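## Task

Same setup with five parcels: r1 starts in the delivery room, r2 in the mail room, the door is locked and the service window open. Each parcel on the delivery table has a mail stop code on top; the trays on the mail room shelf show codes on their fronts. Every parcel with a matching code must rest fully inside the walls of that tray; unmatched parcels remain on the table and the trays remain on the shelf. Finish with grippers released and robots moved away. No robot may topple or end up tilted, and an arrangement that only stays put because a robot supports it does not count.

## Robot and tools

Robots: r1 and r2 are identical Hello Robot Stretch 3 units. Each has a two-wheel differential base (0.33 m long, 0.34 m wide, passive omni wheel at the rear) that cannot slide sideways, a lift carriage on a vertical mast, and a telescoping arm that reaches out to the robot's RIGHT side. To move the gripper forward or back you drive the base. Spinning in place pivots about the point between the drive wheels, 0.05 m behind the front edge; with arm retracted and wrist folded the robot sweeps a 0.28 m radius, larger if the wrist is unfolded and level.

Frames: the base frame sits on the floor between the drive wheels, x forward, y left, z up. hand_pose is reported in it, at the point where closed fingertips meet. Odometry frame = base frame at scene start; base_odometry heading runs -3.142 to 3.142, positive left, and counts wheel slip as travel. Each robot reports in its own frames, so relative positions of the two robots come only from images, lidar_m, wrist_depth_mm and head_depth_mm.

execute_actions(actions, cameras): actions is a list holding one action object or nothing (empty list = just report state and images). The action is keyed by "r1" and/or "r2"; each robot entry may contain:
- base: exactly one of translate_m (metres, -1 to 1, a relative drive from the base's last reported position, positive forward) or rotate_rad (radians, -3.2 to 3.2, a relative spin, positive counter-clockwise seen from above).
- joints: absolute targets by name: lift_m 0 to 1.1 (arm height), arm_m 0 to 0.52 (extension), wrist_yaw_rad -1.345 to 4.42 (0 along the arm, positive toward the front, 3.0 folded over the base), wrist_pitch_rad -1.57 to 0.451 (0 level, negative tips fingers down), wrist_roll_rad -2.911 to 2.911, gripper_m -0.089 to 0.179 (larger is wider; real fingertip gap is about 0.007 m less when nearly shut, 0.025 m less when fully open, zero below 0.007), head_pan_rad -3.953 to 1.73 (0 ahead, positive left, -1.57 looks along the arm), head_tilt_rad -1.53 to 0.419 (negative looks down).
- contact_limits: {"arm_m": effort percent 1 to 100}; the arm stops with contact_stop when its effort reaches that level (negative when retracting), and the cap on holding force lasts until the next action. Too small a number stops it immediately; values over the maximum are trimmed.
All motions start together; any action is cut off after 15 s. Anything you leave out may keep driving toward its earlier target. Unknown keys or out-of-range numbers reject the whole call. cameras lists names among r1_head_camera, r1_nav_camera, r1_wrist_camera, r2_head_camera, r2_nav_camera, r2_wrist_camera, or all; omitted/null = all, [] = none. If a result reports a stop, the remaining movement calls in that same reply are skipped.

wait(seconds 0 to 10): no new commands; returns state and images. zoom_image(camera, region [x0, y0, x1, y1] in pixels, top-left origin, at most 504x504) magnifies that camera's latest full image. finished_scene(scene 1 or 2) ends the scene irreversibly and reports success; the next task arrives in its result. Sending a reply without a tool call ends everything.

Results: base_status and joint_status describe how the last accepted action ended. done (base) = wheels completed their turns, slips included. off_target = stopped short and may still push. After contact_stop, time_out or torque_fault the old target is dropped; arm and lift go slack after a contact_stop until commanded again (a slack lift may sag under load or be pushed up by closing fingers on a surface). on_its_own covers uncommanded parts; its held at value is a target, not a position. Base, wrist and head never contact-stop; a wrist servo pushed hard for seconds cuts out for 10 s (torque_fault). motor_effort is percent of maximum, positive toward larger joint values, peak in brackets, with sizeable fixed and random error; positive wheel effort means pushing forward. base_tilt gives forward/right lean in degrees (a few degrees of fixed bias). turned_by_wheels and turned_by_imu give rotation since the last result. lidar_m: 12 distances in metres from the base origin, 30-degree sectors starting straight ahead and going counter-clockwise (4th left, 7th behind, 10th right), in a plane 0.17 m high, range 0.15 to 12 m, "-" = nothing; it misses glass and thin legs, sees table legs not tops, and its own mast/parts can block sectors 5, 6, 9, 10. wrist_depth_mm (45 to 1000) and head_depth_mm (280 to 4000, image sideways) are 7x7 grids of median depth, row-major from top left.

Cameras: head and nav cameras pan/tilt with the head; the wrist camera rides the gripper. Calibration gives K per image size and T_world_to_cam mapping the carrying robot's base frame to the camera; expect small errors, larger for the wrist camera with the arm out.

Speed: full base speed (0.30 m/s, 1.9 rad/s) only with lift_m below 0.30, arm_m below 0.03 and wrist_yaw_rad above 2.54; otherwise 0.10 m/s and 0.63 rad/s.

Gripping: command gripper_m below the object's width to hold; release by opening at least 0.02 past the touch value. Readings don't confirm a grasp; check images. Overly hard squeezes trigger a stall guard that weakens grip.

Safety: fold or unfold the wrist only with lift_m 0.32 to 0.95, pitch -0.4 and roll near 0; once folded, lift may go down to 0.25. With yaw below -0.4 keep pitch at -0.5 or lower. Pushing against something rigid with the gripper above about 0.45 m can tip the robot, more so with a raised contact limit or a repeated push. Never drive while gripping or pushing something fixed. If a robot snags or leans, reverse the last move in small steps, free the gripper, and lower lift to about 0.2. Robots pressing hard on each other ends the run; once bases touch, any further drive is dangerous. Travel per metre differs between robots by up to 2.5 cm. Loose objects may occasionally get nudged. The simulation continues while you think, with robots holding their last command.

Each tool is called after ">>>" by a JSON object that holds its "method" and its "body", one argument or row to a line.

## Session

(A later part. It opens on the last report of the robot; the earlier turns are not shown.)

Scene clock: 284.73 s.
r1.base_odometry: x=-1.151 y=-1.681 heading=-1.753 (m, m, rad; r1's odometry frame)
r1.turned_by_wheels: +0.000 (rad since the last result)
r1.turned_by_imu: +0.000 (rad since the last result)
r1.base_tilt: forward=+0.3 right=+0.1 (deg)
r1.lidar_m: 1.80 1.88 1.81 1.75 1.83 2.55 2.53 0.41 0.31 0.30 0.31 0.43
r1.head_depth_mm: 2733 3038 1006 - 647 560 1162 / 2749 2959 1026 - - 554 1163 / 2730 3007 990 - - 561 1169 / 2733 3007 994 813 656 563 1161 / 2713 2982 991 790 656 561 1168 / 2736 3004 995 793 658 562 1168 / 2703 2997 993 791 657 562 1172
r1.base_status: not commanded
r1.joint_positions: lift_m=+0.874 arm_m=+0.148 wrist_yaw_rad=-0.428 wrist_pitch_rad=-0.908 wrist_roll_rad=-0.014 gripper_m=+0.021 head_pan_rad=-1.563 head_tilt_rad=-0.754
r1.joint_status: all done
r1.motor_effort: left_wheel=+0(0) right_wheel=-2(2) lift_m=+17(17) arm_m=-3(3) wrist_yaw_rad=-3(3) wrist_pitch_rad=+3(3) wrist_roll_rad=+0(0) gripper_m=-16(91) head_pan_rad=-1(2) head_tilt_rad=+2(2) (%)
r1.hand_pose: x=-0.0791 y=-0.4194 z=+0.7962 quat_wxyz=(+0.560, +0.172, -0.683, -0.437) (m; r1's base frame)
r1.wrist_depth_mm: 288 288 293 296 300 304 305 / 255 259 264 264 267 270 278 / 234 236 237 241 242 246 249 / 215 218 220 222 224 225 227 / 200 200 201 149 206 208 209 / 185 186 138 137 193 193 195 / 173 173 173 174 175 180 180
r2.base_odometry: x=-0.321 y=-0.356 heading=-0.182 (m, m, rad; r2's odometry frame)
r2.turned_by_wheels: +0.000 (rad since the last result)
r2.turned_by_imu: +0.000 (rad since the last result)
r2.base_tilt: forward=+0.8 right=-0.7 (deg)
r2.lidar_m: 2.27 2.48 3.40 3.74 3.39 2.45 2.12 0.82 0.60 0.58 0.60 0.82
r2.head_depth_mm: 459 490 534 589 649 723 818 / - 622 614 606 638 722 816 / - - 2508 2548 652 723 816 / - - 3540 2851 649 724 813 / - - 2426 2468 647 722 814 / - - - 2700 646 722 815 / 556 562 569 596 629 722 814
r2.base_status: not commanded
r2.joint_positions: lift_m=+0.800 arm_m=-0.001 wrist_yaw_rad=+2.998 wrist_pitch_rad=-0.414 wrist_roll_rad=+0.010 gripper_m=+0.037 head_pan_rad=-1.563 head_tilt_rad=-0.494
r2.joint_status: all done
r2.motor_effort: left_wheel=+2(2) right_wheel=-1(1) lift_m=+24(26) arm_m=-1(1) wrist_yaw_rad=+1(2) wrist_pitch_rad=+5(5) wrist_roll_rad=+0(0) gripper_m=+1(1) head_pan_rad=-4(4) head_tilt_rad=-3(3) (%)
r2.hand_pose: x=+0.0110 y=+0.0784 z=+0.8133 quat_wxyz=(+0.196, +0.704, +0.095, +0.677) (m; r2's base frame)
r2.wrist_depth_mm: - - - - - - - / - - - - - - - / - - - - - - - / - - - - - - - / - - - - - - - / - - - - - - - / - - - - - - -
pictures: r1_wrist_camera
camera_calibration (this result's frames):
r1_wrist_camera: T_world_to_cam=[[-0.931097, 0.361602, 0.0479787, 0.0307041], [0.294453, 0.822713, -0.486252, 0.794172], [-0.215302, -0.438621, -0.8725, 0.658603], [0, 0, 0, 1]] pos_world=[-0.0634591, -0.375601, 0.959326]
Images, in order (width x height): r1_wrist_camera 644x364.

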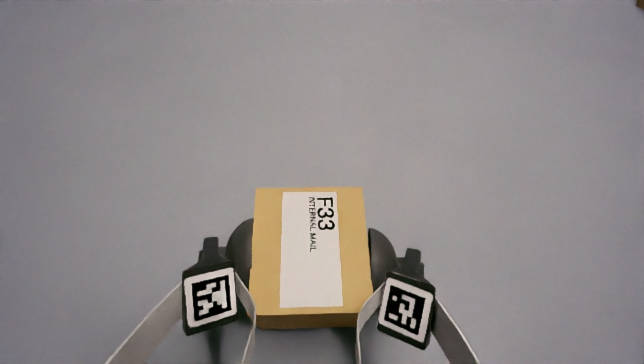

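>>> {"method": "execute_actions", "body": {
  "actions": [
    {"r1":{"joints":{"lift_m":0.93,"wrist_yaw_rad":0.0}},"r2":{"joints":{"lift_m":0.88}}}
  ],
  "cameras": ["r1_wrist_camera"]
}}

>>> {"method": "execute_actions", "body": {
  "actions": [
    {"r1":{"base":{"translate_m":-0.25},"joints":{"wrist_pitch_rad":-0.4,"wrist_yaw_rad":2.8,"arm_m":0.0}},"r2":{"joints":{"lift_m":0.94,"wrist_yaw_rad":0.0},"base":{"translate_m":0.04}}}
  ],
  "cameras": ["r1_wrist_camera","r1_nav_camera","r2_nav_camera"]
}}

Scene clock: 306.50 s.
r1.base_odometry: x=-1.151 y=-1.681 heading=-1.753 (m, m, rad; r1's odometry frame)
r1.turned_by_wheels: +0.000 (rad since the last result)
r1.turned_by_imu: -0.001 (rad since the last result)
r1.base_tilt: forward=+0.3 right=+0.1 (deg)
r1.lidar_m: 1.80 1.88 1.80 1.75 1.83 2.55 2.53 0.41 0.31 0.30 0.31 0.43
r1.head_depth_mm: 2750 3007 - - 637 560 1164 / 2744 3055 - - 639 559 1166 / 2732 2991 - - 624 560 1165 / 2734 2996 1033 789 626 560 1162 / 2700 3012 994 791 657 562 1172 / 2747 3025 996 793 656 563 1169 / 2758 3028 998 791 659 562 1171
r1.base_status: not commanded
r1.joint_positions: lift_m=+0.930 arm_m=+0.148 wrist_yaw_rad=-0.003 wrist_pitch_rad=-0.909 wrist_roll_rad=-0.014 gripper_m=+0.021 head_pan_rad=-1.563 head_tilt_rad=-0.754
r1.joint_status: all done
r1.motor_effort: left_wheel=+0(0) right_wheel=-2(2) lift_m=+34(40) arm_m=-3(3) wrist_yaw_rad=+4(5) wrist_pitch_rad=+3(3) wrist_roll_rad=+0(0) gripper_m=-16(15) head_pan_rad=-2(2) head_tilt_rad=+1(2) (%)
r1.hand_pose: x=-0.0221 y=-0.4317 z=+0.8513 quat_wxyz=(+0.639, +0.312, -0.631, -0.310) (m; r1's base frame)
r1.wrist_depth_mm: 366 366 372 374 382 378 391 / 330 337 333 336 346 350 351 / 300 300 306 311 314 314 319 / 278 279 279 285 287 287 293 / 255 257 258 147 264 263 267 / 237 241 138 137 247 249 247 / 222 221 221 220 225 229 231
r2.base_odometry: x=-0.321 y=-0.356 heading=-0.182 (m, m, rad; r2's odometry frame)
r2.turned_by_wheels: +0.000 (rad since the last result)
r2.turned_by_imu: +0.001 (rad since the last result)
r2.base_tilt: forward=+1.0 right=-0.7 (deg)
r2.lidar_m: 2.28 2.48 3.40 3.75 3.40 2.47 2.13 0.82 0.60 0.58 0.60 0.83
r2.head_depth_mm: 459 490 534 590 649 723 801 / - 622 614 606 639 722 807 / - - 2504 2543 653 723 813 / - - 3602 2855 651 723 815 / - - 2405 2467 647 722 817 / - - - 2694 644 721 816 / 556 562 569 594 630 723 816
r2.base_status: not commanded
r2.joint_positions: lift_m=+0.880 arm_m=-0.001 wrist_yaw_rad=+2.998 wrist_pitch_rad=-0.414 wrist_roll_rad=+0.010 gripper_m=+0.037 head_pan_rad=-1.563 head_tilt_rad=-0.494
r2.joint_status: all done
r2.motor_effort: left_wheel=+2(2) right_wheel=-1(1) lift_m=+24(26) arm_m=-1(1) wrist_yaw_rad=+2(4) wrist_pitch_rad=+5(5) wrist_roll_rad=+0(0) gripper_m=+1(1) head_pan_rad=-4(4) head_tilt_rad=-4(3) (%)
r2.hand_pose: x=+0.0110 y=+0.0784 z=+0.8933 quat_wxyz=(+0.196, +0.704, +0.095, +0.677) (m; r2's base frame)
r2.wrist_depth_mm: - - - - - - - / - - - - - - - / - - - - - - - / - - - - - - - / - - - - - - - / - - - - - - - / - - - - - - -
pictures: r1_wrist_camera
camera_calibration (this result's frames):
r1_wrist_camera: T_world_to_cam=[[-0.997404, -0.0537581, 0.047906, -0.0951339], [-0.0702792, 0.871618, -0.485121, 0.826373], [-0.0156766, -0.487228, -0.873134, 0.697496], [0, 0, 0, 1]] pos_world=[-0.0258758, -0.385556, 1.01446]
Images, in order (width x height): r1_wrist_camera 644x364.

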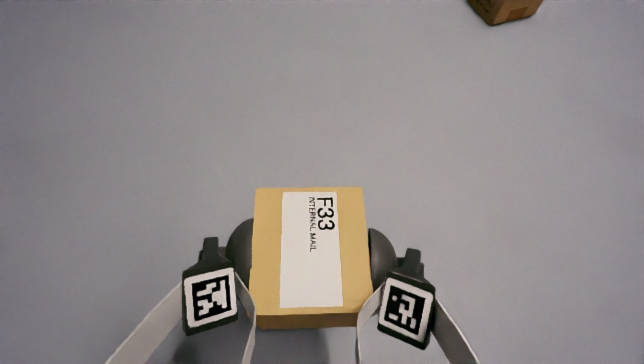

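Scene clock: 309.97 s.
r1.base_odometry: x=-1.105 y=-1.436 heading=-1.753 (m, m, rad; r1's odometry frame)
r1.turned_by_wheels: +0.000 (rad since the last result)
r1.turned_by_imu: -0.002 (rad since the last result)
r1.base_tilt: forward=+0.3 right=+0.1 (deg)
r1.lidar_m: 2.05 2.13 1.82 1.76 1.83 2.36 2.29 0.41 0.30 0.29 0.30 0.42
r1.head_depth_mm: 2750 2994 989 798 - - 1170 / 2725 3008 993 789 688 - 1147 / 2750 3030 990 789 688 - - / 2733 2989 988 790 689 - 1170 / 2704 3009 990 791 690 - 1153 / 2734 3019 996 792 657 574 1150 / 2720 2999 1000 791 657 562 1153
r1.base_status: done
r1.joint_positions: lift_m=+0.930 arm_m=+0.003 wrist_yaw_rad=+2.797 wrist_pitch_rad=-0.427 wrist_roll_rad=-0.014 gripper_m=+0.021 head_pan_rad=-1.563 head_tilt_rad=-0.754
r1.joint_status: all done
joint sent to its limit — the command would take r1.arm_m past its lower limit, so that joint was sent only as far as its limit.
r1.motor_effort: left_wheel=+1(4) right_wheel=-2(7) lift_m=+33(33) arm_m=-4(4) wrist_yaw_rad=+4(7) wrist_pitch_rad=+9(8) wrist_roll_rad=+0(0) gripper_m=-16(16) head_pan_rad=-3(2) head_tilt_rad=+1(1) (%)
r1.hand_pose: x=+0.0542 y=+0.0618 z=+0.9403 quat_wxyz=(+0.266, +0.702, +0.031, +0.660) (m; r1's base frame)
r1.wrist_depth_mm: - - - - - - - / - - - - - - - / - - - - - - - / - - - - - - - / - - - 148 - - - / - - 138 138 - - - / - - - - - - -
r2.base_odometry: x=-0.282 y=-0.364 heading=-0.182 (m, m, rad; r2's odometry frame)
r2.turned_by_wheels: +0.000 (rad since the last result)
r2.turned_by_imu: +0.001 (rad since the last result)
r2.base_tilt: forward=+0.9 right=-0.7 (deg)
r2.lidar_m: 2.27 2.43 3.34 3.74 3.43 2.50 2.15 0.82 0.60 0.58 0.60 0.83
r2.head_depth_mm: 548 544 544 587 639 700 - / - - - 847 654 567 - / - - 2515 2511 651 - - / - - 3615 2873 650 - - / - - 3312 2484 649 719 814 / - - 665 672 639 723 815 / 460 496 530 587 649 722 815
r2.base_status: done
r2.joint_positions: lift_m=+0.940 arm_m=-0.001 wrist_yaw_rad=+0.003 wrist_pitch_rad=-0.414 wrist_roll_rad=+0.010 gripper_m=+0.037 head_pan_rad=-1.563 head_tilt_rad=-0.494
r2.joint_status: all done
r2.motor_effort: left_wheel=+2(7) right_wheel=-1(2) lift_m=+24(23) arm_m=-1(1) wrist_yaw_rad=-4(5) wrist_pitch_rad=+5(5) wrist_roll_rad=+0(1) gripper_m=+1(1) head_pan_rad=-4(4) head_tilt_rad=-3(3) (%)
r2.hand_pose: x=-0.0208 y=-0.3690 z=+0.9533 quat_wxyz=(+0.689, +0.146, -0.695, -0.145) (m; r2's base frame)
r2.wrist_depth_mm: 285 298 - - - 301 308 / 309 314 - - 443 327 336 / 336 339 484 485 419 358 364 / 364 362 347 348 348 396 403 / 405 300 284 283 287 436 445 / 451 456 461 470 478 494 505 / 505 508 533 539 555 558 585
pictures: r1_nav_camera (sideways: a quarter turn counterclockwise sets it upright), r1_wrist_camera, r2_nav_camera (sideways: a quarter turn counterclockwise sets it upright)
camera_calibration (this result's frames):
r1_nav_camera: T_world_to_cam=[[0.0343188, -0.67346, 0.738427, -0.919452], [-0.998864, -0.047543, 0.00306264, 0.0549177], [0.0330444, -0.737694, -0.674327, 0.834963], [0, 0, 0, 1]] pos_world=[0.058819, -0.000656676, 1.24182]
r1_wrist_camera: T_world_to_cam=[[0.94826, -0.309908, 0.068998, -0.106252], [-0.115622, -0.539469, -0.834029, 0.862462], [0.295695, 0.782898, -0.547389, 0.615184], [0, 0, 0, 1]] pos_world=[0.0185672, -0.0492833, 1.06339]
r2_nav_camera: T_world_to_cam=[[-0.0171345, -0.493913, 0.869343, -1.08536], [-0.999814, 0.000790069, -0.0192571, 0.0766473], [0.00882451, -0.869511, -0.493835, 0.594261], [0, 0, 0, 1]] pos_world=[0.0527919, -0.0194179, 1.23849]
Images, in order (width x height): r1_nav_camera 672x504, r1_wrist_camera 644x364, r2_nav_camera 672x504.

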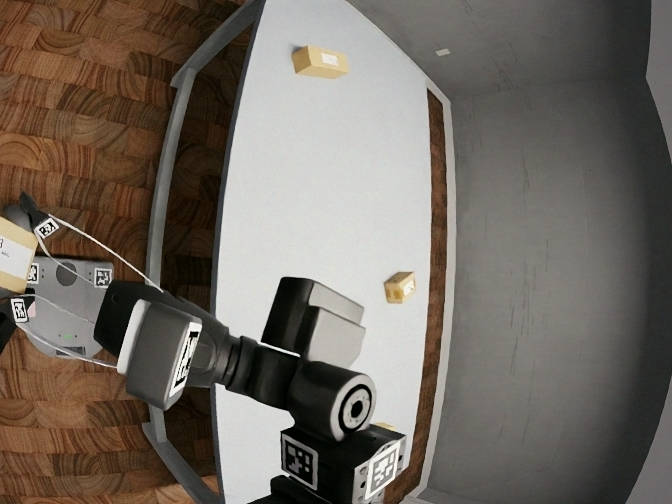

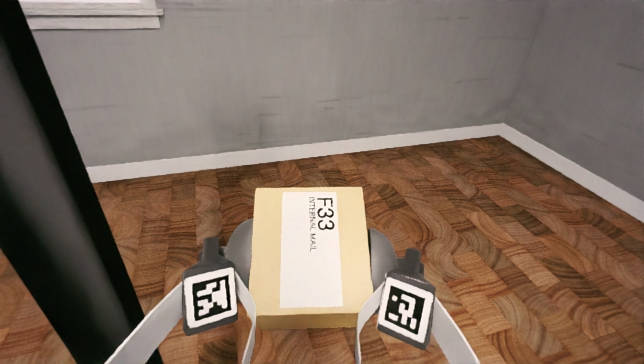

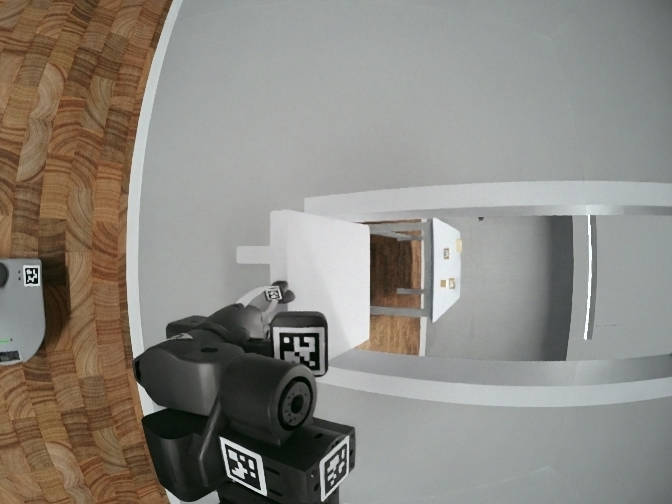

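>>> {"method": "execute_actions", "body": {
  "actions": [
    {"r1":{"base":{"translate_m":-1.0},"joints":{"lift_m":0.28,"head_pan_rad":-1.57,"head_tilt_rad":-0.3}},"r2":{"joints":{"wrist_pitch_rad":-0.9,"gripper_m":0.15,"lift_m":1.03}}}
  ],
  "cameras": ["r1_nav_camera"]
}}

>>> {"method": "execute_actions", "body": {
  "actions": [
    {"r1":{"base":{"translate_m":-0.74}}}
  ],
  "cameras": ["r1_nav_camera","r1_head_camera"]
}}

Scene clock: 325.30 s.
r1.base_odometry: x=-0.925 y=-0.452 heading=-1.753 (m, m, rad; r1's odometry frame)
r1.turned_by_wheels: +0.000 (rad since the last result)
r1.turned_by_imu: -0.008 (rad since the last result)
r1.base_tilt: forward=+0.3 right=+0.0 (deg)
r1.lidar_m: 1.13 2.48 1.84 1.78 1.80 1.33 1.29 1.34 1.86 2.99 0.98 0.46
r1.head_depth_mm: 2703 2843 2965 3147 2843 2089 1632 / 2668 2821 3004 3138 2879 2082 1629 / 2708 2840 2965 3150 2879 2078 1641 / 2681 2834 3000 3174 2914 2103 1644 / 2705 2860 2935 3136 2927 2098 1653 / 2708 2799 2960 3114 2921 2119 1645 / 2700 2803 2960 3095 2948 1896 1121
r1.base_status: done
r1.joint_positions: lift_m=+0.280 arm_m=+0.003 wrist_yaw_rad=+2.797 wrist_pitch_rad=-0.426 wrist_roll_rad=-0.014 gripper_m=+0.021 head_pan_rad=-1.563 head_tilt_rad=-0.310
r1.joint_status: all done
r1.motor_effort: left_wheel=+1(8) right_wheel=-3(10) lift_m=+18(32) arm_m=-3(3) wrist_yaw_rad=+4(4) wrist_pitch_rad=+8(9) wrist_roll_rad=+0(0) gripper_m=-15(15) head_pan_rad=-2(3) head_tilt_rad=+4(32) (%)
r1.hand_pose: x=+0.0541 y=+0.0619 z=+0.2912 quat_wxyz=(+0.266, +0.702, +0.031, +0.660) (m; r1's base frame)
r1.wrist_depth_mm: - - - - - - - / - - - - - - - / - 914 928 936 990 - - / - 701 724 730 756 777 790 / - 586 588 149 616 628 626 / - 511 137 138 534 525 525 / - - - 419 433 452 466
r2.base_odometry: x=-0.282 y=-0.364 heading=-0.182 (m, m, rad; r2's odometry frame)
r2.turned_by_wheels: +0.000 (rad since the last result)
r2.turned_by_imu: +0.003 (rad since the last result)
r2.base_tilt: forward=+0.9 right=-0.7 (deg)
r2.lidar_m: 2.27 2.43 3.35 3.74 3.43 2.50 2.15 0.82 0.60 0.58 0.60 0.82
r2.head_depth_mm: 548 544 545 581 - - - / - - - 2929 - - - / - - 2515 2867 - - - / - - 3558 2859 676 747 786 / - - 3254 2486 647 722 793 / - - 665 674 639 721 814 / 460 495 531 587 649 722 814
r2.base_status: not commanded
r2.joint_positions: lift_m=+1.030 arm_m=-0.001 wrist_yaw_rad=+0.003 wrist_pitch_rad=-0.906 wrist_roll_rad=+0.010 gripper_m=+0.150 head_pan_rad=-1.563 head_tilt_rad=-0.494
r2.joint_status: all done
r2.motor_effort: left_wheel=+2(2) right_wheel=-1(1) lift_m=+24(27) arm_m=-1(1) wrist_yaw_rad=-3(3) wrist_pitch_rad=+2(4) wrist_roll_rad=+1(1) gripper_m=+1(83) head_pan_rad=-3(4) head_tilt_rad=-3(4) (%)
r2.hand_pose: x=-0.0212 y=-0.2834 z=+0.9520 quat_wxyz=(+0.633, +0.309, -0.638, -0.310) (m; r2's base frame)
r2.wrist_depth_mm: 354 355 361 364 366 381 379 / 412 391 315 317 325 445 450 / 496 508 509 522 531 546 555 / 616 629 644 662 681 700 722 / 830 835 890 908 938 896 - / - - - - - - - / - 972 - - - - -
pictures: r1_nav_camera (sideways: a quarter turn counterclockwise sets it upright)
camera_calibration (this result's frames):
r1_nav_camera: T_world_to_cam=[[0.0313832, -0.29099, 0.956211, -1.20346], [-0.998907, -0.0422817, 0.0199175, 0.0329681], [0.0346344, -0.955791, -0.291999, 0.337489], [0, 0, 0, 1]] pos_world=[0.0590118, -0.0262334, 1.24865]
Images, in order (width x height): r1_nav_camera 672x504.

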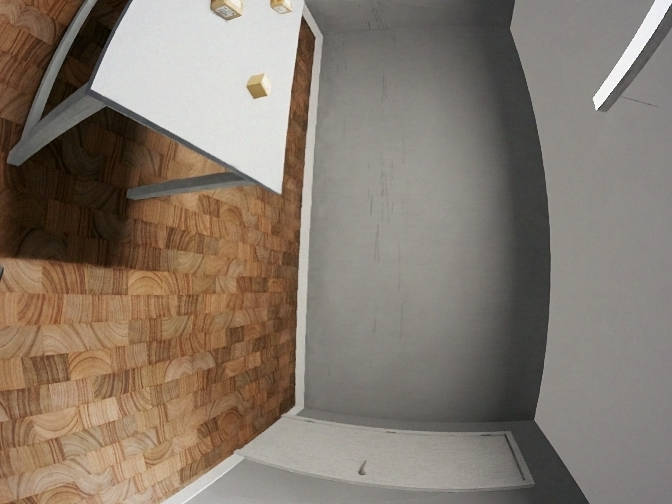

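Scene clock: 329.53 s.
r1.base_odometry: x=-0.791 y=+0.276 heading=-1.753 (m, m, rad; r1's odometry frame)
r1.turned_by_wheels: +0.000 (rad since the last result)
r1.turned_by_imu: -0.005 (rad since the last result)
r1.base_tilt: forward=+0.3 right=+0.0 (deg)
r1.lidar_m: 1.14 2.50 1.85 1.78 0.77 0.57 0.55 0.57 0.79 2.16 3.14 1.15
r1.head_depth_mm: 1694 1688 1767 1826 1879 1883 1625 / 2576 2501 2609 2707 2602 2065 1626 / 2690 2871 2977 3106 2893 2076 1631 / 2680 2834 2971 3130 2950 2079 1652 / 2675 2807 3002 3123 2928 2124 1651 / 2678 2806 2966 3147 2962 2110 1662 / 2703 2828 3009 3112 2984 2152 1670
r1.base_status: done
r1.joint_positions: lift_m=+0.280 arm_m=+0.003 wrist_yaw_rad=+2.798 wrist_pitch_rad=-0.426 wrist_roll_rad=-0.014 gripper_m=+0.021 head_pan_rad=-1.563 head_tilt_rad=-0.310
r1.joint_status: not commanded
r1.motor_effort: left_wheel=+1(6) right_wheel=-3(11) lift_m=+18(18) arm_m=-3(3) wrist_yaw_rad=+3(3) wrist_pitch_rad=+8(8) wrist_roll_rad=+0(0) gripper_m=-16(15) head_pan_rad=-2(2) head_tilt_rad=+4(4) (%)
r1.hand_pose: x=+0.0541 y=+0.0619 z=+0.2912 quat_wxyz=(+0.266, +0.702, +0.031, +0.660) (m; r1's base frame)
r1.wrist_depth_mm: - - - - - - - / - - - - - - - / - 893 914 941 976 - - / - 700 729 734 753 788 793 / - 585 576 149 615 614 636 / - 506 137 138 533 526 529 / - - - 421 428 451 454
r2.base_odometry: x=-0.282 y=-0.364 heading=-0.182 (m, m, rad; r2's odometry frame)
r2.turned_by_wheels: +0.000 (rad since the last result)
r2.turned_by_imu: +0.001 (rad since the last result)
r2.base_tilt: forward=+0.8 right=-0.7 (deg)
r2.lidar_m: 2.27 2.43 3.34 3.74 3.43 2.50 2.15 0.82 0.60 0.58 0.60 0.83
r2.head_depth_mm: 548 543 544 580 - - - / - - - 2976 - - - / - - 2517 2864 - - - / - - 3576 2852 675 746 785 / - - 3308 2496 648 723 792 / - - 664 674 640 722 814 / 459 495 531 588 650 722 814
r2.base_status: not commanded
r2.joint_positions: lift_m=+1.030 arm_m=-0.001 wrist_yaw_rad=+0.003 wrist_pitch_rad=-0.906 wrist_roll_rad=+0.010 gripper_m=+0.150 head_pan_rad=-1.563 head_tilt_rad=-0.494
r2.joint_status: not commanded
r2.motor_effort: left_wheel=+2(2) right_wheel=-1(1) lift_m=+24(24) arm_m=-1(1) wrist_yaw_rad=-2(3) wrist_pitch_rad=+2(2) wrist_roll_rad=+0(0) gripper_m=+1(2) head_pan_rad=-5(4) head_tilt_rad=-3(3) (%)
r2.hand_pose: x=-0.0212 y=-0.2834 z=+0.9520 quat_wxyz=(+0.633, +0.309, -0.638, -0.310) (m; r2's base frame)
r2.wrist_depth_mm: 352 356 358 368 367 378 385 / 414 391 314 318 321 449 458 / 500 506 516 523 526 543 559 / 623 631 648 657 682 696 714 / 838 836 870 907 949 918 - / - - - - - - - / - 991 - - - - -
pictures: r1_head_camera (sideways: a quarter turn clockwise sets it upright), r1_nav_camera (sideways: a quarter turn counterclockwise sets it upright)
camera_calibration (this result's frames):
r1_head_camera: T_world_to_cam=[[0.0293483, 0.28925, -0.956804, 1.27138], [0.999526, -0.0174045, 0.0253972, -0.0341481], [-0.0093065, -0.957095, -0.289624, 0.331831], [0, 0, 0, 1]] pos_world=[-0.0000926973, -0.0507463, 1.31343]
r1_nav_camera: T_world_to_cam=[[0.0313832, -0.29099, 0.956211, -1.20346], [-0.998907, -0.0422817, 0.0199175, 0.0329681], [0.0346344, -0.955791, -0.291999, 0.337489], [0, 0, 0, 1]] pos_world=[0.0590118, -0.0262334, 1.24865]
Images, in order (width x height): r1_head_camera 896x504, r1_nav_camera 672x504.

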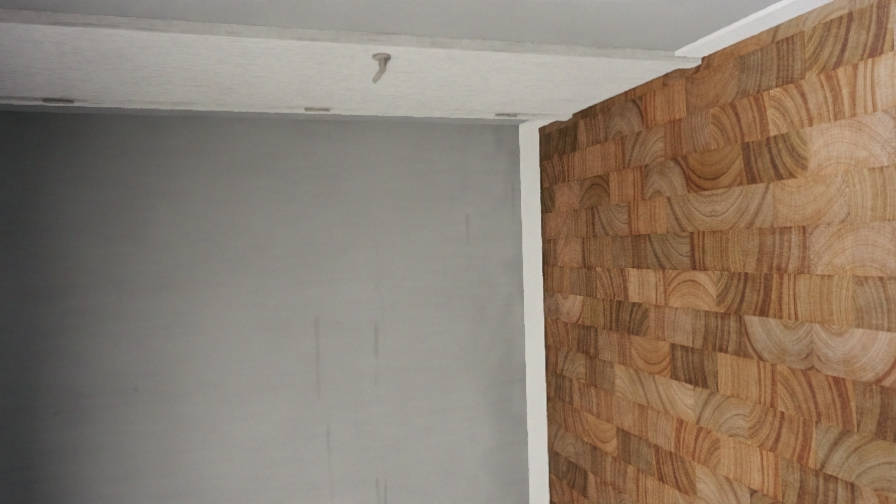

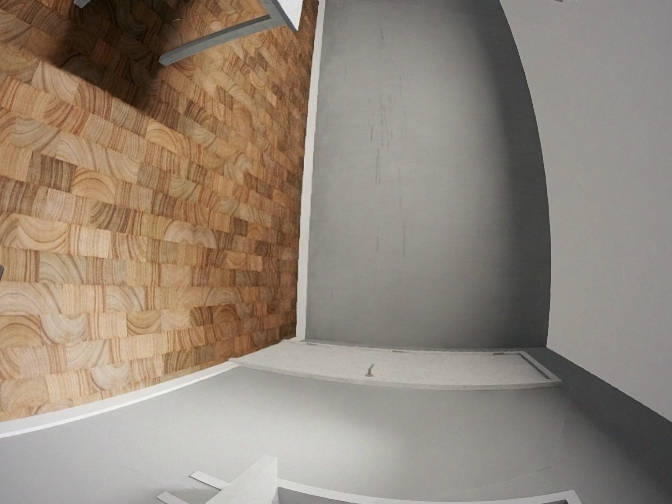

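>>> {"method": "execute_actions", "body": {
  "actions": [
    {"r1":{"base":{"rotate_rad":-1.59},"joints":{"head_pan_rad":-1.2,"head_tilt_rad":-0.5}}}
  ],
  "cameras": ["r1_nav_camera","r1_head_camera"]
}}

>>> {"method": "execute_actions", "body": {
  "actions": [
    {"r1":{"base":{"translate_m":0.5},"joints":{"lift_m":0.94,"head_pan_rad":-1.57,"head_tilt_rad":-0.6}}}
  ],
  "cameras": ["r1_nav_camera","r1_head_camera"]
}}

Scene clock: 339.37 s.
r1.base_odometry: x=-0.791 y=+0.276 heading=+2.941 (m, m, rad; r1's odometry frame)
r1.turned_by_wheels: -1.590 (rad since the last result)
r1.turned_by_imu: -1.561 (rad since the last result)
r1.base_tilt: forward=+0.2 right=+0.1 (deg)
r1.lidar_m: 2.11 3.14 1.15 1.14 2.52 1.85 1.79 0.78 0.57 0.55 0.57 0.79
r1.head_depth_mm: 430 461 496 538 589 648 718 / 443 475 514 558 612 677 756 / 456 492 532 580 638 709 799 / 471 507 552 605 666 744 843 / 487 526 574 631 699 788 894 / 503 545 597 657 731 826 954 / 519 561 617 777 740 876 1017
r1.base_status: done
r1.joint_positions: lift_m=+0.280 arm_m=+0.003 wrist_yaw_rad=+2.798 wrist_pitch_rad=-0.426 wrist_roll_rad=-0.014 gripper_m=+0.021 head_pan_rad=-1.207 head_tilt_rad=-0.494
r1.joint_status: all done
r1.motor_effort: left_wheel=+1(9) right_wheel=-3(10) lift_m=+18(17) arm_m=-3(3) wrist_yaw_rad=+3(3) wrist_pitch_rad=+8(9) wrist_roll_rad=+0(0) gripper_m=-16(16) head_pan_rad=+4(23) head_tilt_rad=-5(21) (%)
r1.hand_pose: x=+0.0541 y=+0.0619 z=+0.2912 quat_wxyz=(+0.266, +0.702, +0.031, +0.660) (m; r1's base frame)
r1.wrist_depth_mm: - - - - - - - / - - - - - - - / - 882 945 941 968 - - / - 703 726 722 763 785 782 / - 572 596 148 617 618 623 / - 505 137 138 529 528 524 / - - - 418 430 447 450
r2.base_odometry: x=-0.282 y=-0.364 heading=-0.182 (m, m, rad; r2's odometry frame)
r2.turned_by_wheels: +0.000 (rad since the last result)
r2.turned_by_imu: +0.001 (rad since the last result)
r2.base_tilt: forward=+0.8 right=-0.6 (deg)
r2.lidar_m: 2.28 2.44 3.35 3.75 3.46 2.49 2.16 0.82 0.60 0.58 0.60 0.83
r2.head_depth_mm: 548 543 545 580 - - - / - - - 2955 - - - / - - 2525 2858 - - - / - - 3594 2845 676 748 786 / - - 3312 2470 647 721 792 / - - 665 673 638 722 811 / 459 496 532 587 649 724 814
r2.base_status: not commanded
r2.joint_positions: lift_m=+1.030 arm_m=-0.001 wrist_yaw_rad=+0.003 wrist_pitch_rad=-0.906 wrist_roll_rad=+0.010 gripper_m=+0.150 head_pan_rad=-1.563 head_tilt_rad=-0.494
r2.joint_status: not commanded
r2.motor_effort: left_wheel=+2(2) right_wheel=-1(1) lift_m=+24(24) arm_m=-1(1) wrist_yaw_rad=-3(2) wrist_pitch_rad=+2(2) wrist_roll_rad=+0(1) gripper_m=+1(1) head_pan_rad=-4(4) head_tilt_rad=-2(3) (%)
r2.hand_pose: x=-0.0212 y=-0.2834 z=+0.9520 quat_wxyz=(+0.633, +0.309, -0.638, -0.310) (m; r2's base frame)
r2.wrist_depth_mm: 355 354 361 364 367 382 382 / 413 391 316 318 320 449 455 / 494 507 516 514 533 542 554 / 621 626 644 662 680 697 716 / 820 828 872 900 953 925 995 / - - - - - - - / - - - - - - -
pictures: r1_head_camera (sideways: a quarter turn clockwise sets it upright), r1_nav_camera (sideways: a quarter turn counterclockwise sets it upright)
camera_calibration (this result's frames):
r1_head_camera: T_world_to_cam=[[-0.134059, 0.440482, -0.887696, 1.18218], [0.944284, 0.3285, 0.0203999, -0.0272996], [0.300594, -0.835502, -0.459978, 0.551633], [0, 0, 0, 1]] pos_world=[0.0184428, -0.0508712, 1.30371]
r1_nav_camera: T_world_to_cam=[[0.191528, -0.420786, 0.886711, -1.11374], [-0.920283, -0.39103, 0.0132179, 0.0412146], [0.341169, -0.818556, -0.462135, 0.557026], [0, 0, 0, 1]] pos_world=[0.0612013, 0.00342932, 1.24444]
Images, in order (width x height): r1_head_camera 896x504, r1_nav_camera 672x504.

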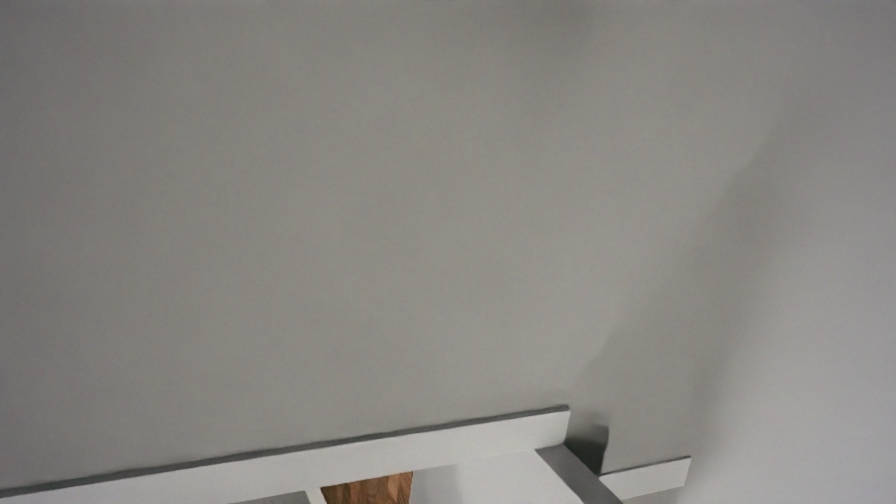

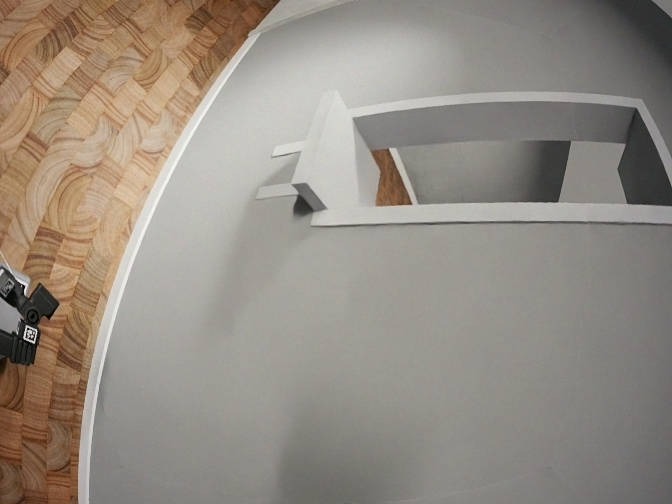

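Scene clock: 346.20 s.
r1.base_odometry: x=-1.281 y=+0.375 heading=+2.941 (m, m, rad; r1's odometry frame)
r1.turned_by_wheels: +0.000 (rad since the last result)
r1.turned_by_imu: +0.002 (rad since the last result)
r1.base_tilt: forward=+0.3 right=+0.1 (deg)
r1.lidar_m: 2.15 2.60 1.18 1.12 3.21 2.37 2.11 0.78 0.57 0.55 0.58 0.80
r1.head_depth_mm: 448 491 543 604 674 - - / 445 481 530 604 685 756 - / - - 3042 678 571 756 - / - - 3259 735 572 748 - / 959 1324 3082 739 572 751 - / 1105 - 3234 740 573 782 896 / - - 3285 688 575 781 916
r1.base_status: done
r1.joint_positions: lift_m=+0.940 arm_m=+0.003 wrist_yaw_rad=+2.798 wrist_pitch_rad=-0.426 wrist_roll_rad=-0.014 gripper_m=+0.021 head_pan_rad=-1.563 head_tilt_rad=-0.592
r1.joint_status: all done
r1.motor_effort: left_wheel=+0(9) right_wheel=-3(7) lift_m=+34(36) arm_m=-3(3) wrist_yaw_rad=+4(3) wrist_pitch_rad=+9(8) wrist_roll_rad=+0(0) gripper_m=-15(16) head_pan_rad=-3(23) head_tilt_rad=-4(17) (%)
r1.hand_pose: x=+0.0541 y=+0.0620 z=+0.9505 quat_wxyz=(+0.266, +0.702, +0.031, +0.660) (m; r1's base frame)
r1.wrist_depth_mm: - - - - - - - / - - - - - - - / - - - - - - - / - - - - - - - / - - - 149 - - - / - - 138 137 - - - / - - - - - - -
r2.base_odometry: x=-0.282 y=-0.364 heading=-0.182 (m, m, rad; r2's odometry frame)
r2.turned_by_wheels: +0.000 (rad since the last result)
r2.turned_by_imu: +0.002 (rad since the last result)
r2.base_tilt: forward=+0.8 right=-0.7 (deg)
r2.lidar_m: 2.27 2.43 3.35 3.75 3.45 2.49 2.15 0.82 0.60 0.58 0.60 0.83
r2.head_depth_mm: 548 544 545 581 - - - / - - - 2948 - - - / - - 2529 2843 - - - / - - 2495 2858 675 746 786 / - 1202 2245 1431 648 724 793 / - 1147 664 674 639 722 814 / 459 495 531 586 649 725 815
r2.base_status: not commanded
r2.joint_positions: lift_m=+1.030 arm_m=-0.001 wrist_yaw_rad=+0.003 wrist_pitch_rad=-0.906 wrist_roll_rad=+0.010 gripper_m=+0.150 head_pan_rad=-1.563 head_tilt_rad=-0.494
r2.joint_status: not commanded
r2.motor_effort: left_wheel=+2(2) right_wheel=-1(1) lift_m=+24(24) arm_m=-1(1) wrist_yaw_rad=-4(3) wrist_pitch_rad=+2(2) wrist_roll_rad=+0(0) gripper_m=+1(1) head_pan_rad=-4(4) head_tilt_rad=-3(3) (%)
r2.hand_pose: x=-0.0212 y=-0.2834 z=+0.9520 quat_wxyz=(+0.633, +0.309, -0.638, -0.310) (m; r2's base frame)
r2.wrist_depth_mm: 352 354 357 361 366 377 383 / 409 392 315 319 321 445 453 / 508 505 513 514 534 539 552 / 619 632 648 660 675 698 714 / 826 834 882 903 948 902 - / - - - - - - - / - - - - - - -
pictures: r1_head_camera (sideways: a quarter turn clockwise sets it upright), r1_nav_camera (sideways: a quarter turn counterclockwise sets it upright)
camera_calibration (this result's frames):
r1_head_camera: T_world_to_cam=[[0.0272499, 0.544401, -0.838383, 1.11689], [0.999579, -0.0231738, 0.0174414, -0.0237829], [-0.00993342, -0.838505, -0.544803, 0.663896], [0, 0, 0, 1]] pos_world=[-0.0000674005, -0.0519051, 1.29849]
r1_nav_camera: T_world_to_cam=[[0.0334802, -0.54587, 0.837201, -1.04821], [-0.998861, -0.0467741, 0.00944758, 0.0466039], [0.0340022, -0.836564, -0.546814, 0.669078], [0, 0, 0, 1]] pos_world=[0.0588949, -0.0102779, 1.24298]
Images, in order (width x height): r1_head_camera 896x504, r1_nav_camera 672x504.

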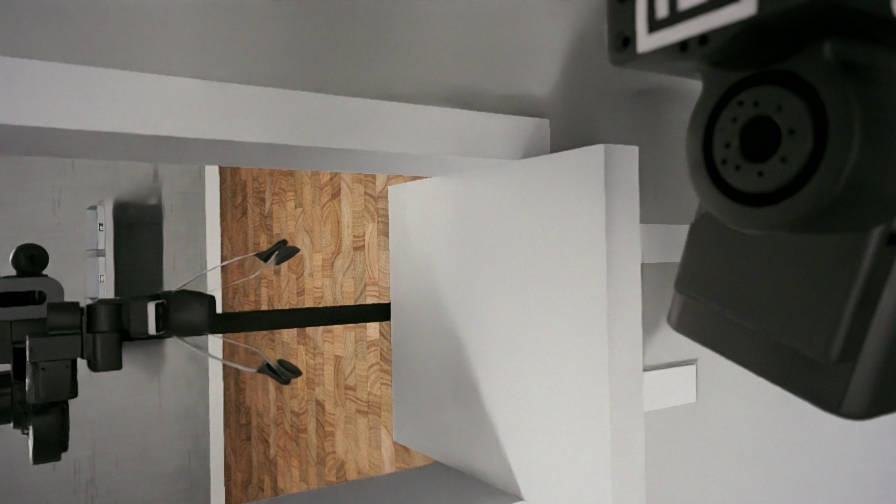

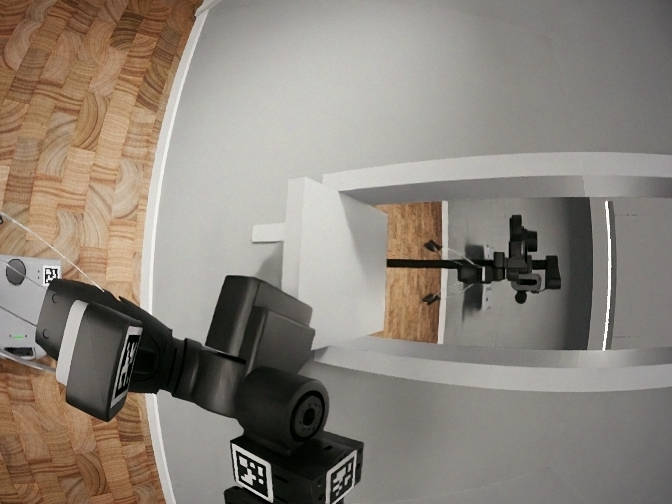

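>>> {"method": "execute_actions", "body": {
  "actions": [
    {"r1":{"base":{"translate_m":0.085},"joints":{"wrist_yaw_rad":0.0}}}
  ],
  "cameras": ["r1_wrist_camera"]
}}

>>> {"method": "execute_actions", "body": {
  "actions": [
    {"r1":{"joints":{"lift_m":1.03,"wrist_pitch_rad":-0.9}}}
  ],
  "cameras": ["r1_wrist_camera","r1_head_camera","r2_head_camera"]
}}

Scene clock: 358.37 s.
r1.base_odometry: x=-1.364 y=+0.392 heading=+2.941 (m, m, rad; r1's odometry frame)
r1.turned_by_wheels: +0.000 (rad since the last result)
r1.turned_by_imu: +0.000 (rad since the last result)
r1.base_tilt: forward=+0.3 right=+0.1 (deg)
r1.lidar_m: 2.14 2.51 1.15 1.14 1.15 2.45 2.11 0.78 0.57 0.56 0.58 0.80
r1.head_depth_mm: 527 532 549 606 649 - - / - - 3220 702 577 758 - / - - 3215 734 599 - - / 988 1255 3047 735 591 805 938 / 1108 - 3211 737 572 784 922 / - - 2941 679 574 783 924 / 473 492 531 599 681 780 918
r1.base_status: done
r1.joint_positions: lift_m=+0.940 arm_m=+0.003 wrist_yaw_rad=+0.003 wrist_pitch_rad=-0.426 wrist_roll_rad=-0.014 gripper_m=+0.021 head_pan_rad=-1.563 head_tilt_rad=-0.592
r1.joint_status: all done
r1.motor_effort: left_wheel=+0(6) right_wheel=-2(3) lift_m=+34(34) arm_m=-3(3) wrist_yaw_rad=-4(8) wrist_pitch_rad=+8(9) wrist_roll_rad=+0(0) gripper_m=-15(16) head_pan_rad=-3(2) head_tilt_rad=-4(5) (%)
r1.hand_pose: x=-0.0208 y=-0.3717 z=+0.9505 quat_wxyz=(+0.696, +0.152, -0.686, -0.148) (m; r1's base frame)
r1.wrist_depth_mm: 279 294 - - - 270 268 / 304 302 - - - 290 292 / 330 326 391 401 411 317 315 / 364 325 303 309 318 340 354 / 413 255 247 148 256 372 389 / 457 452 138 138 265 436 427 / 530 525 513 508 532 497 489
r2.base_odometry: x=-0.282 y=-0.364 heading=-0.182 (m, m, rad; r2's odometry frame)
r2.turned_by_wheels: +0.000 (rad since the last result)
r2.turned_by_imu: +0.001 (rad since the last result)
r2.base_tilt: forward=+0.9 right=-0.7 (deg)
r2.lidar_m: 2.28 2.43 3.34 3.75 3.41 2.50 2.16 0.82 0.60 0.58 0.60 0.83
r2.head_depth_mm: 548 544 544 580 - - - / - - - 2938 - - - / - - 2515 2851 - - - / 1121 1211 1025 874 676 745 787 / - 1199 3323 2487 648 722 792 / - 1165 663 672 637 721 814 / 459 495 531 587 650 723 814
r2.base_status: not commanded
r2.joint_positions: lift_m=+1.030 arm_m=-0.001 wrist_yaw_rad=+0.003 wrist_pitch_rad=-0.906 wrist_roll_rad=+0.010 gripper_m=+0.150 head_pan_rad=-1.563 head_tilt_rad=-0.494
r2.joint_status: not commanded
r2.motor_effort: left_wheel=+2(2) right_wheel=-1(1) lift_m=+24(24) arm_m=-1(1) wrist_yaw_rad=-3(3) wrist_pitch_rad=+2(2) wrist_roll_rad=+0(0) gripper_m=+1(1) head_pan_rad=-4(3) head_tilt_rad=-3(2) (%)
r2.hand_pose: x=-0.0212 y=-0.2834 z=+0.9520 quat_wxyz=(+0.633, +0.309, -0.638, -0.310) (m; r2's base frame)
r2.wrist_depth_mm: 352 358 361 365 368 376 380 / 412 391 318 318 320 449 453 / 497 501 512 522 537 541 559 / 623 632 654 667 679 689 707 / 824 839 872 893 942 915 - / - - - - - - - / - 996 - - - - -
pictures: r1_wrist_camera
camera_calibration (this result's frames):
r1_wrist_camera: T_world_to_cam=[[-0.997103, -0.0319722, 0.0690199, -0.107346], [-0.0752694, 0.545659, -0.83462, 1.03323], [-0.0109766, -0.837397, -0.546484, 0.372824], [0, 0, 0, 1]] pos_world=[-0.0251721, -0.25502, 1.0735]
Images, in order (width x height): r1_wrist_camera 644x364.

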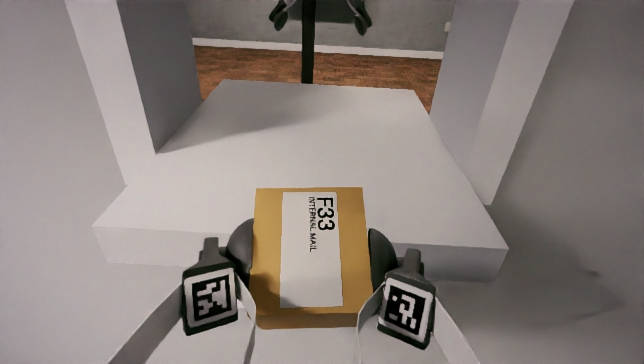

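Scene clock: 360.03 s.
r1.base_odometry: x=-1.364 y=+0.392 heading=+2.941 (m, m, rad; r1's odometry frame)
r1.turned_by_wheels: +0.000 (rad since the last result)
r1.turned_by_imu: +0.000 (rad since the last result)
r1.base_tilt: forward=+0.3 right=+0.0 (deg)
r1.lidar_m: 2.13 2.52 1.15 1.14 1.15 2.46 2.10 0.78 0.57 0.56 0.58 0.80
r1.head_depth_mm: 528 531 557 - - - - / - - 3393 - - - - / - - 3442 - - - - / 986 1254 3033 739 573 741 952 / 1103 - 3264 738 573 784 923 / - - 2955 677 573 783 923 / 472 492 532 599 679 783 922
r1.base_status: not commanded
r1.joint_positions: lift_m=+1.030 arm_m=+0.003 wrist_yaw_rad=+0.003 wrist_pitch_rad=-0.908 wrist_roll_rad=-0.014 gripper_m=+0.021 head_pan_rad=-1.563 head_tilt_rad=-0.592
r1.joint_status: all done
r1.motor_effort: left_wheel=+1(1) right_wheel=-2(2) lift_m=+33(31) arm_m=-3(3) wrist_yaw_rad=-3(3) wrist_pitch_rad=+3(5) wrist_roll_rad=+0(0) gripper_m=-16(16) head_pan_rad=-3(2) head_tilt_rad=-5(5) (%)
r1.hand_pose: x=-0.0212 y=-0.2869 z=+0.9515 quat_wxyz=(+0.640, +0.314, -0.630, -0.307) (m; r1's base frame)
r1.wrist_depth_mm: 369 342 317 323 328 336 341 / 434 296 287 289 294 393 397 / 537 535 513 510 505 484 475 / 703 680 624 581 630 613 596 / - 974 803 147 830 813 798 / - - 138 138 - - - / 968 985 970 992 - - -
r2.base_odometry: x=-0.282 y=-0.364 heading=-0.182 (m, m, rad; r2's odometry frame)
r2.turned_by_wheels: +0.000 (rad since the last result)
r2.turned_by_imu: +0.000 (rad since the last result)
r2.base_tilt: forward=+0.9 right=-0.8 (deg)
r2.lidar_m: 2.27 2.43 3.35 3.74 3.44 2.49 2.15 0.82 0.60 0.58 0.60 0.82
r2.head_depth_mm: 548 544 545 580 - - - / - - - 2964 - - - / - - 2524 2865 - - - / 1120 981 1009 1414 675 746 785 / - 3122 3317 2485 648 723 793 / - 1121 663 673 638 723 815 / 459 495 531 587 648 721 816
r2.base_status: not commanded
r2.joint_positions: lift_m=+1.030 arm_m=-0.001 wrist_yaw_rad=+0.003 wrist_pitch_rad=-0.906 wrist_roll_rad=+0.010 gripper_m=+0.150 head_pan_rad=-1.563 head_tilt_rad=-0.494
r2.joint_status: not commanded
r2.motor_effort: left_wheel=+2(2) right_wheel=-1(1) lift_m=+24(24) arm_m=-1(1) wrist_yaw_rad=-3(4) wrist_pitch_rad=+2(2) wrist_roll_rad=+0(0) gripper_m=+1(1) head_pan_rad=-3(3) head_tilt_rad=-3(3) (%)
r2.hand_pose: x=-0.0212 y=-0.2834 z=+0.9520 quat_wxyz=(+0.633, +0.309, -0.638, -0.310) (m; r2's base frame)
r2.wrist_depth_mm: 352 357 360 365 371 379 384 / 413 392 313 320 322 446 451 / 498 506 513 519 532 543 550 / 623 634 642 657 676 701 713 / 823 836 859 923 951 927 - / - - - - - - - / - - - - - - -
pictures: r1_head_camera (sideways: a quarter turn clockwise sets it upright), r1_wrist_camera, r2_head_camera (sideways: a quarter turn clockwise sets it upright)
camera_calibration (this result's frames):
r1_head_camera: T_world_to_cam=[[0.0272499, 0.544401, -0.838382, 1.11689], [0.999579, -0.0231739, 0.0174414, -0.0237829], [-0.00993352, -0.838505, -0.544803, 0.663897], [0, 0, 0, 1]] pos_world=[-0.0000674067, -0.0519051, 1.29849]
r1_wrist_camera: T_world_to_cam=[[-0.997041, -0.0600719, 0.0479666, -0.0931262], [-0.0758396, 0.870616, -0.486082, 0.749311], [-0.0125607, -0.488281, -0.872596, 0.854763], [0, 0, 0, 1]] pos_world=[-0.0252868, -0.240592, 1.11456]
r2_head_camera: T_world_to_cam=[[-0.0382266, 0.464877, -0.88455, 1.17418], [0.999218, 0.00885391, -0.0385289, 0.046082], [-0.0100795, -0.885331, -0.464852, 0.562624], [0, 0, 0, 1]] pos_world=[0.00451, -0.0481497, 1.30194]
Images, in order (width x height): r1_head_camera 896x504, r1_wrist_camera 644x364, r2_head_camera 896x504.

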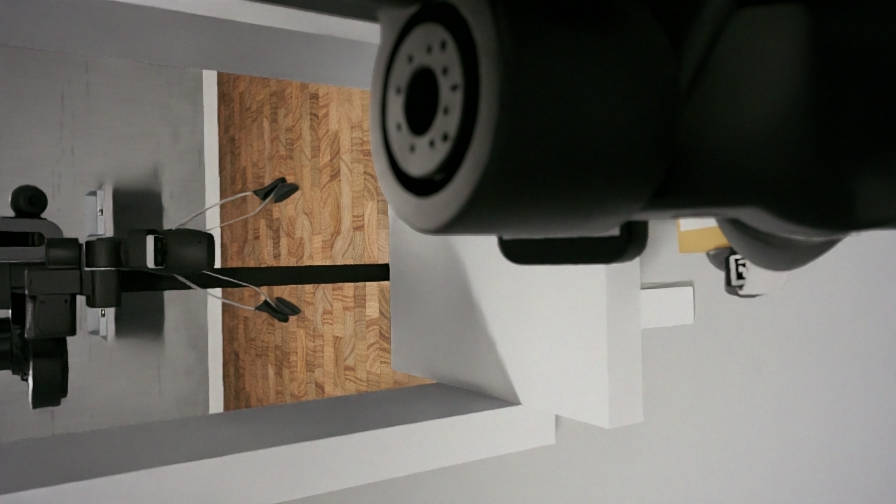

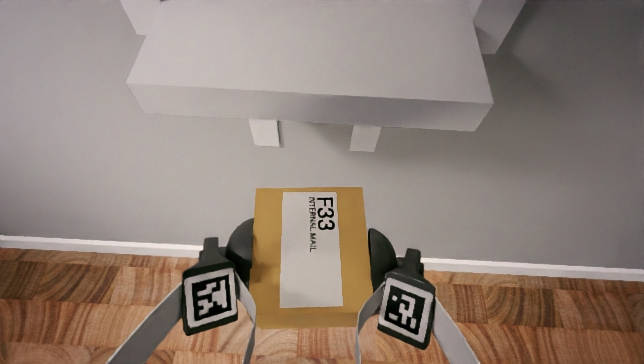

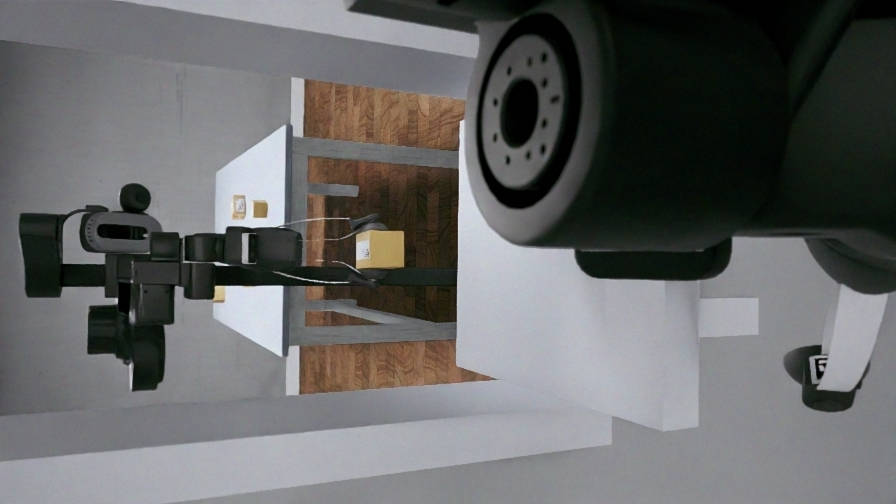

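>>> {"method": "execute_actions", "body": {
  "actions": [
    {"r1":{"joints":{"arm_m":0.375},"contact_limits":{"arm_m":15}}}
  ],
  "cameras": ["r1_wrist_camera","r1_head_camera","r2_head_camera"]
}}

Scene clock: 370.03 s.
r1.base_odometry: x=-1.364 y=+0.392 heading=+2.941 (m, m, rad; r1's odometry frame)
r1.turned_by_wheels: +0.000 (rad since the last result)
r1.turned_by_imu: -0.001 (rad since the last result)
r1.base_tilt: forward=+0.3 right=+0.1 (deg)
r1.lidar_m: 2.13 2.50 1.15 1.14 1.15 2.45 2.10 0.78 0.57 0.56 0.58 0.80
r1.head_depth_mm: 527 - 553 604 651 790 931 / - - 3196 701 567 792 930 / - - 3214 703 570 788 930 / 1001 1246 1403 683 570 787 925 / 1107 - 3468 735 572 786 927 / - - 2939 679 572 784 924 / 472 491 534 600 681 780 925
r1.base_status: not commanded
r1.joint_positions: lift_m=+1.030 arm_m=+0.375 wrist_yaw_rad=+0.001 wrist_pitch_rad=-0.909 wrist_roll_rad=-0.014 gripper_m=+0.021 head_pan_rad=-1.563 head_tilt_rad=-0.593
r1.joint_status: all done
r1.motor_effort: left_wheel=+0(1) right_wheel=-2(1) lift_m=+34(34) arm_m=+4(2) wrist_yaw_rad=-1(3) wrist_pitch_rad=+3(3) wrist_roll_rad=+0(0) gripper_m=-16(15) head_pan_rad=-2(2) head_tilt_rad=-4(4) (%)
r1.contact_limits: arm_m 15 (drawing in: default 17, maximum 28; extending or still: default 24, maximum 39)
r1.hand_pose: x=-0.0214 y=-0.6580 z=+0.9513 quat_wxyz=(+0.640, +0.313, -0.630, -0.308) (m; r1's base frame)
r1.wrist_depth_mm: - - - - - - - / - - - - - - - / - 257 257 261 263 - - / - 235 238 239 240 247 - / 210 217 218 148 223 225 174 / 198 202 138 137 211 209 171 / 188 189 188 186 189 195 171
r2.base_odometry: x=-0.282 y=-0.364 heading=-0.182 (m, m, rad; r2's odometry frame)
r2.turned_by_wheels: +0.000 (rad since the last result)
r2.turned_by_imu: +0.002 (rad since the last result)
r2.base_tilt: forward=+0.9 right=-0.6 (deg)
r2.lidar_m: 2.28 2.44 3.35 3.74 3.44 2.50 2.15 0.82 0.60 0.58 0.60 0.83
r2.head_depth_mm: 548 543 544 580 - - - / - - - 2938 - - - / - - 2515 2884 - - - / 1119 655 662 843 628 747 784 / - 889 3324 2479 648 723 792 / - 1124 665 674 638 723 816 / 459 496 531 587 649 724 816
r2.base_status: not commanded
r2.joint_positions: lift_m=+1.030 arm_m=-0.001 wrist_yaw_rad=+0.003 wrist_pitch_rad=-0.906 wrist_roll_rad=+0.010 gripper_m=+0.150 head_pan_rad=-1.563 head_tilt_rad=-0.494
r2.joint_status: not commanded
r2.motor_effort: left_wheel=+2(2) right_wheel=-1(2) lift_m=+24(24) arm_m=-1(1) wrist_yaw_rad=-3(3) wrist_pitch_rad=+2(2) wrist_roll_rad=+0(0) gripper_m=+2(1) head_pan_rad=-5(4) head_tilt_rad=-2(4) (%)
r2.hand_pose: x=-0.0212 y=-0.2834 z=+0.9520 quat_wxyz=(+0.633, +0.309, -0.638, -0.310) (m; r2's base frame)
r2.wrist_depth_mm: 351 356 359 361 365 378 383 / 410 392 317 319 320 447 456 / 498 498 512 523 528 544 563 / 620 634 645 671 676 690 714 / 823 833 873 905 935 906 - / - - - - - - - / - 983 - - - - -
pictures: r1_head_camera (sideways: a quarter turn clockwise sets it upright), r1_wrist_camera, r2_head_camera (sideways: a quarter turn clockwise sets it upright)
camera_calibration (this result's frames):
r1_head_camera: T_world_to_cam=[[0.0273886, 0.544749, -0.838152, 1.11659], [0.999573, -0.0234409, 0.0174282, -0.0237657], [-0.010153, -0.838272, -0.545158, 0.66436], [0, 0, 0, 1]] pos_world=[-0.000080894, -0.0519021, 1.29846]
r1_wrist_camera: T_world_to_cam=[[-0.997141, -0.0584274, 0.0479173, -0.114518], [-0.0743681, 0.871164, -0.485328, 1.07196], [-0.0133874, -0.487504, -0.873018, 0.674371], [0, 0, 0, 1]] pos_world=[-0.0254429, -0.611784, 1.11448]
r2_head_camera: T_world_to_cam=[[-0.0382266, 0.464877, -0.88455, 1.17418], [0.999218, 0.00885392, -0.0385289, 0.046082], [-0.0100795, -0.885331, -0.464852, 0.562624], [0, 0, 0, 1]] pos_world=[0.00451, -0.0481497, 1.30194]
Images, in order (width x height): r1_head_camera 896x504, r1_wrist_camera 644x364, r2_head_camera 896x504.

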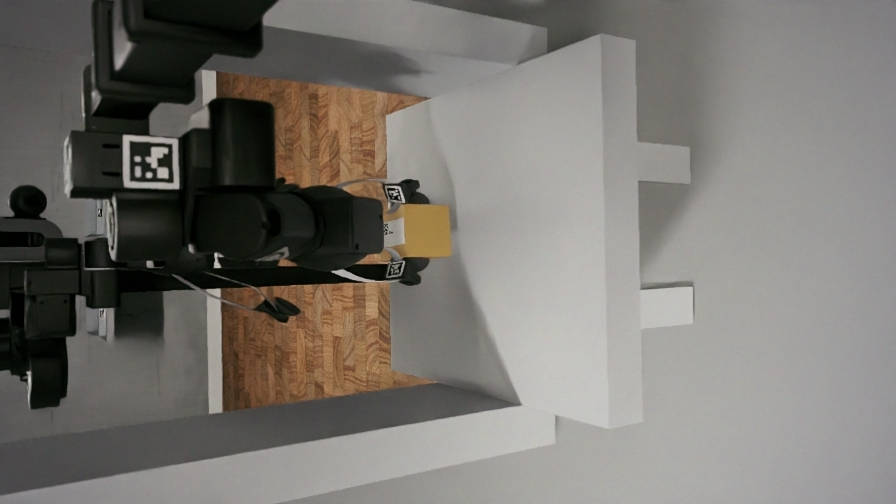

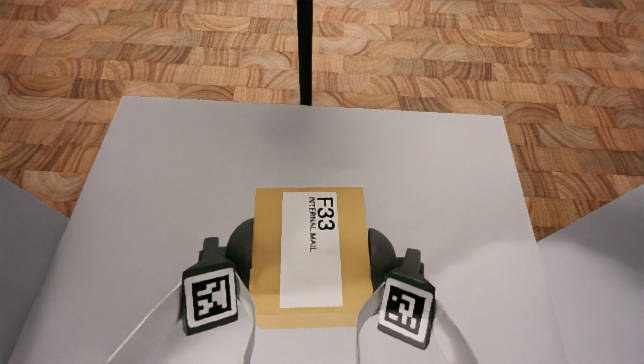

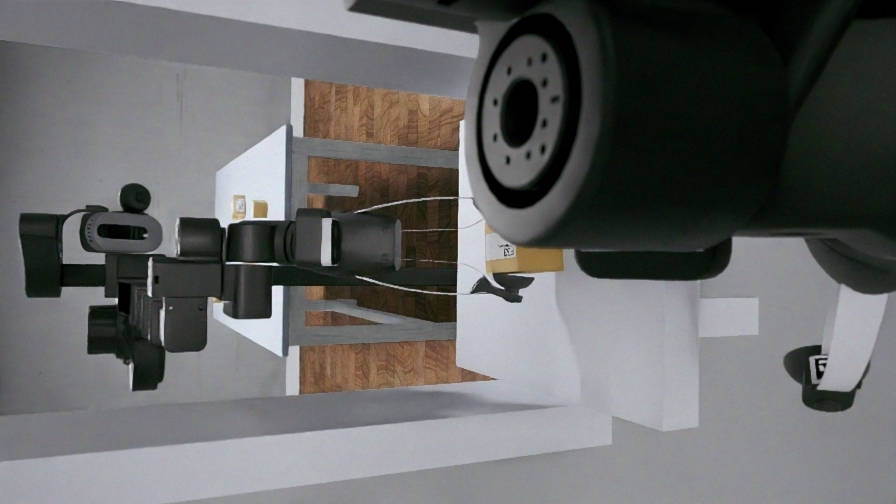

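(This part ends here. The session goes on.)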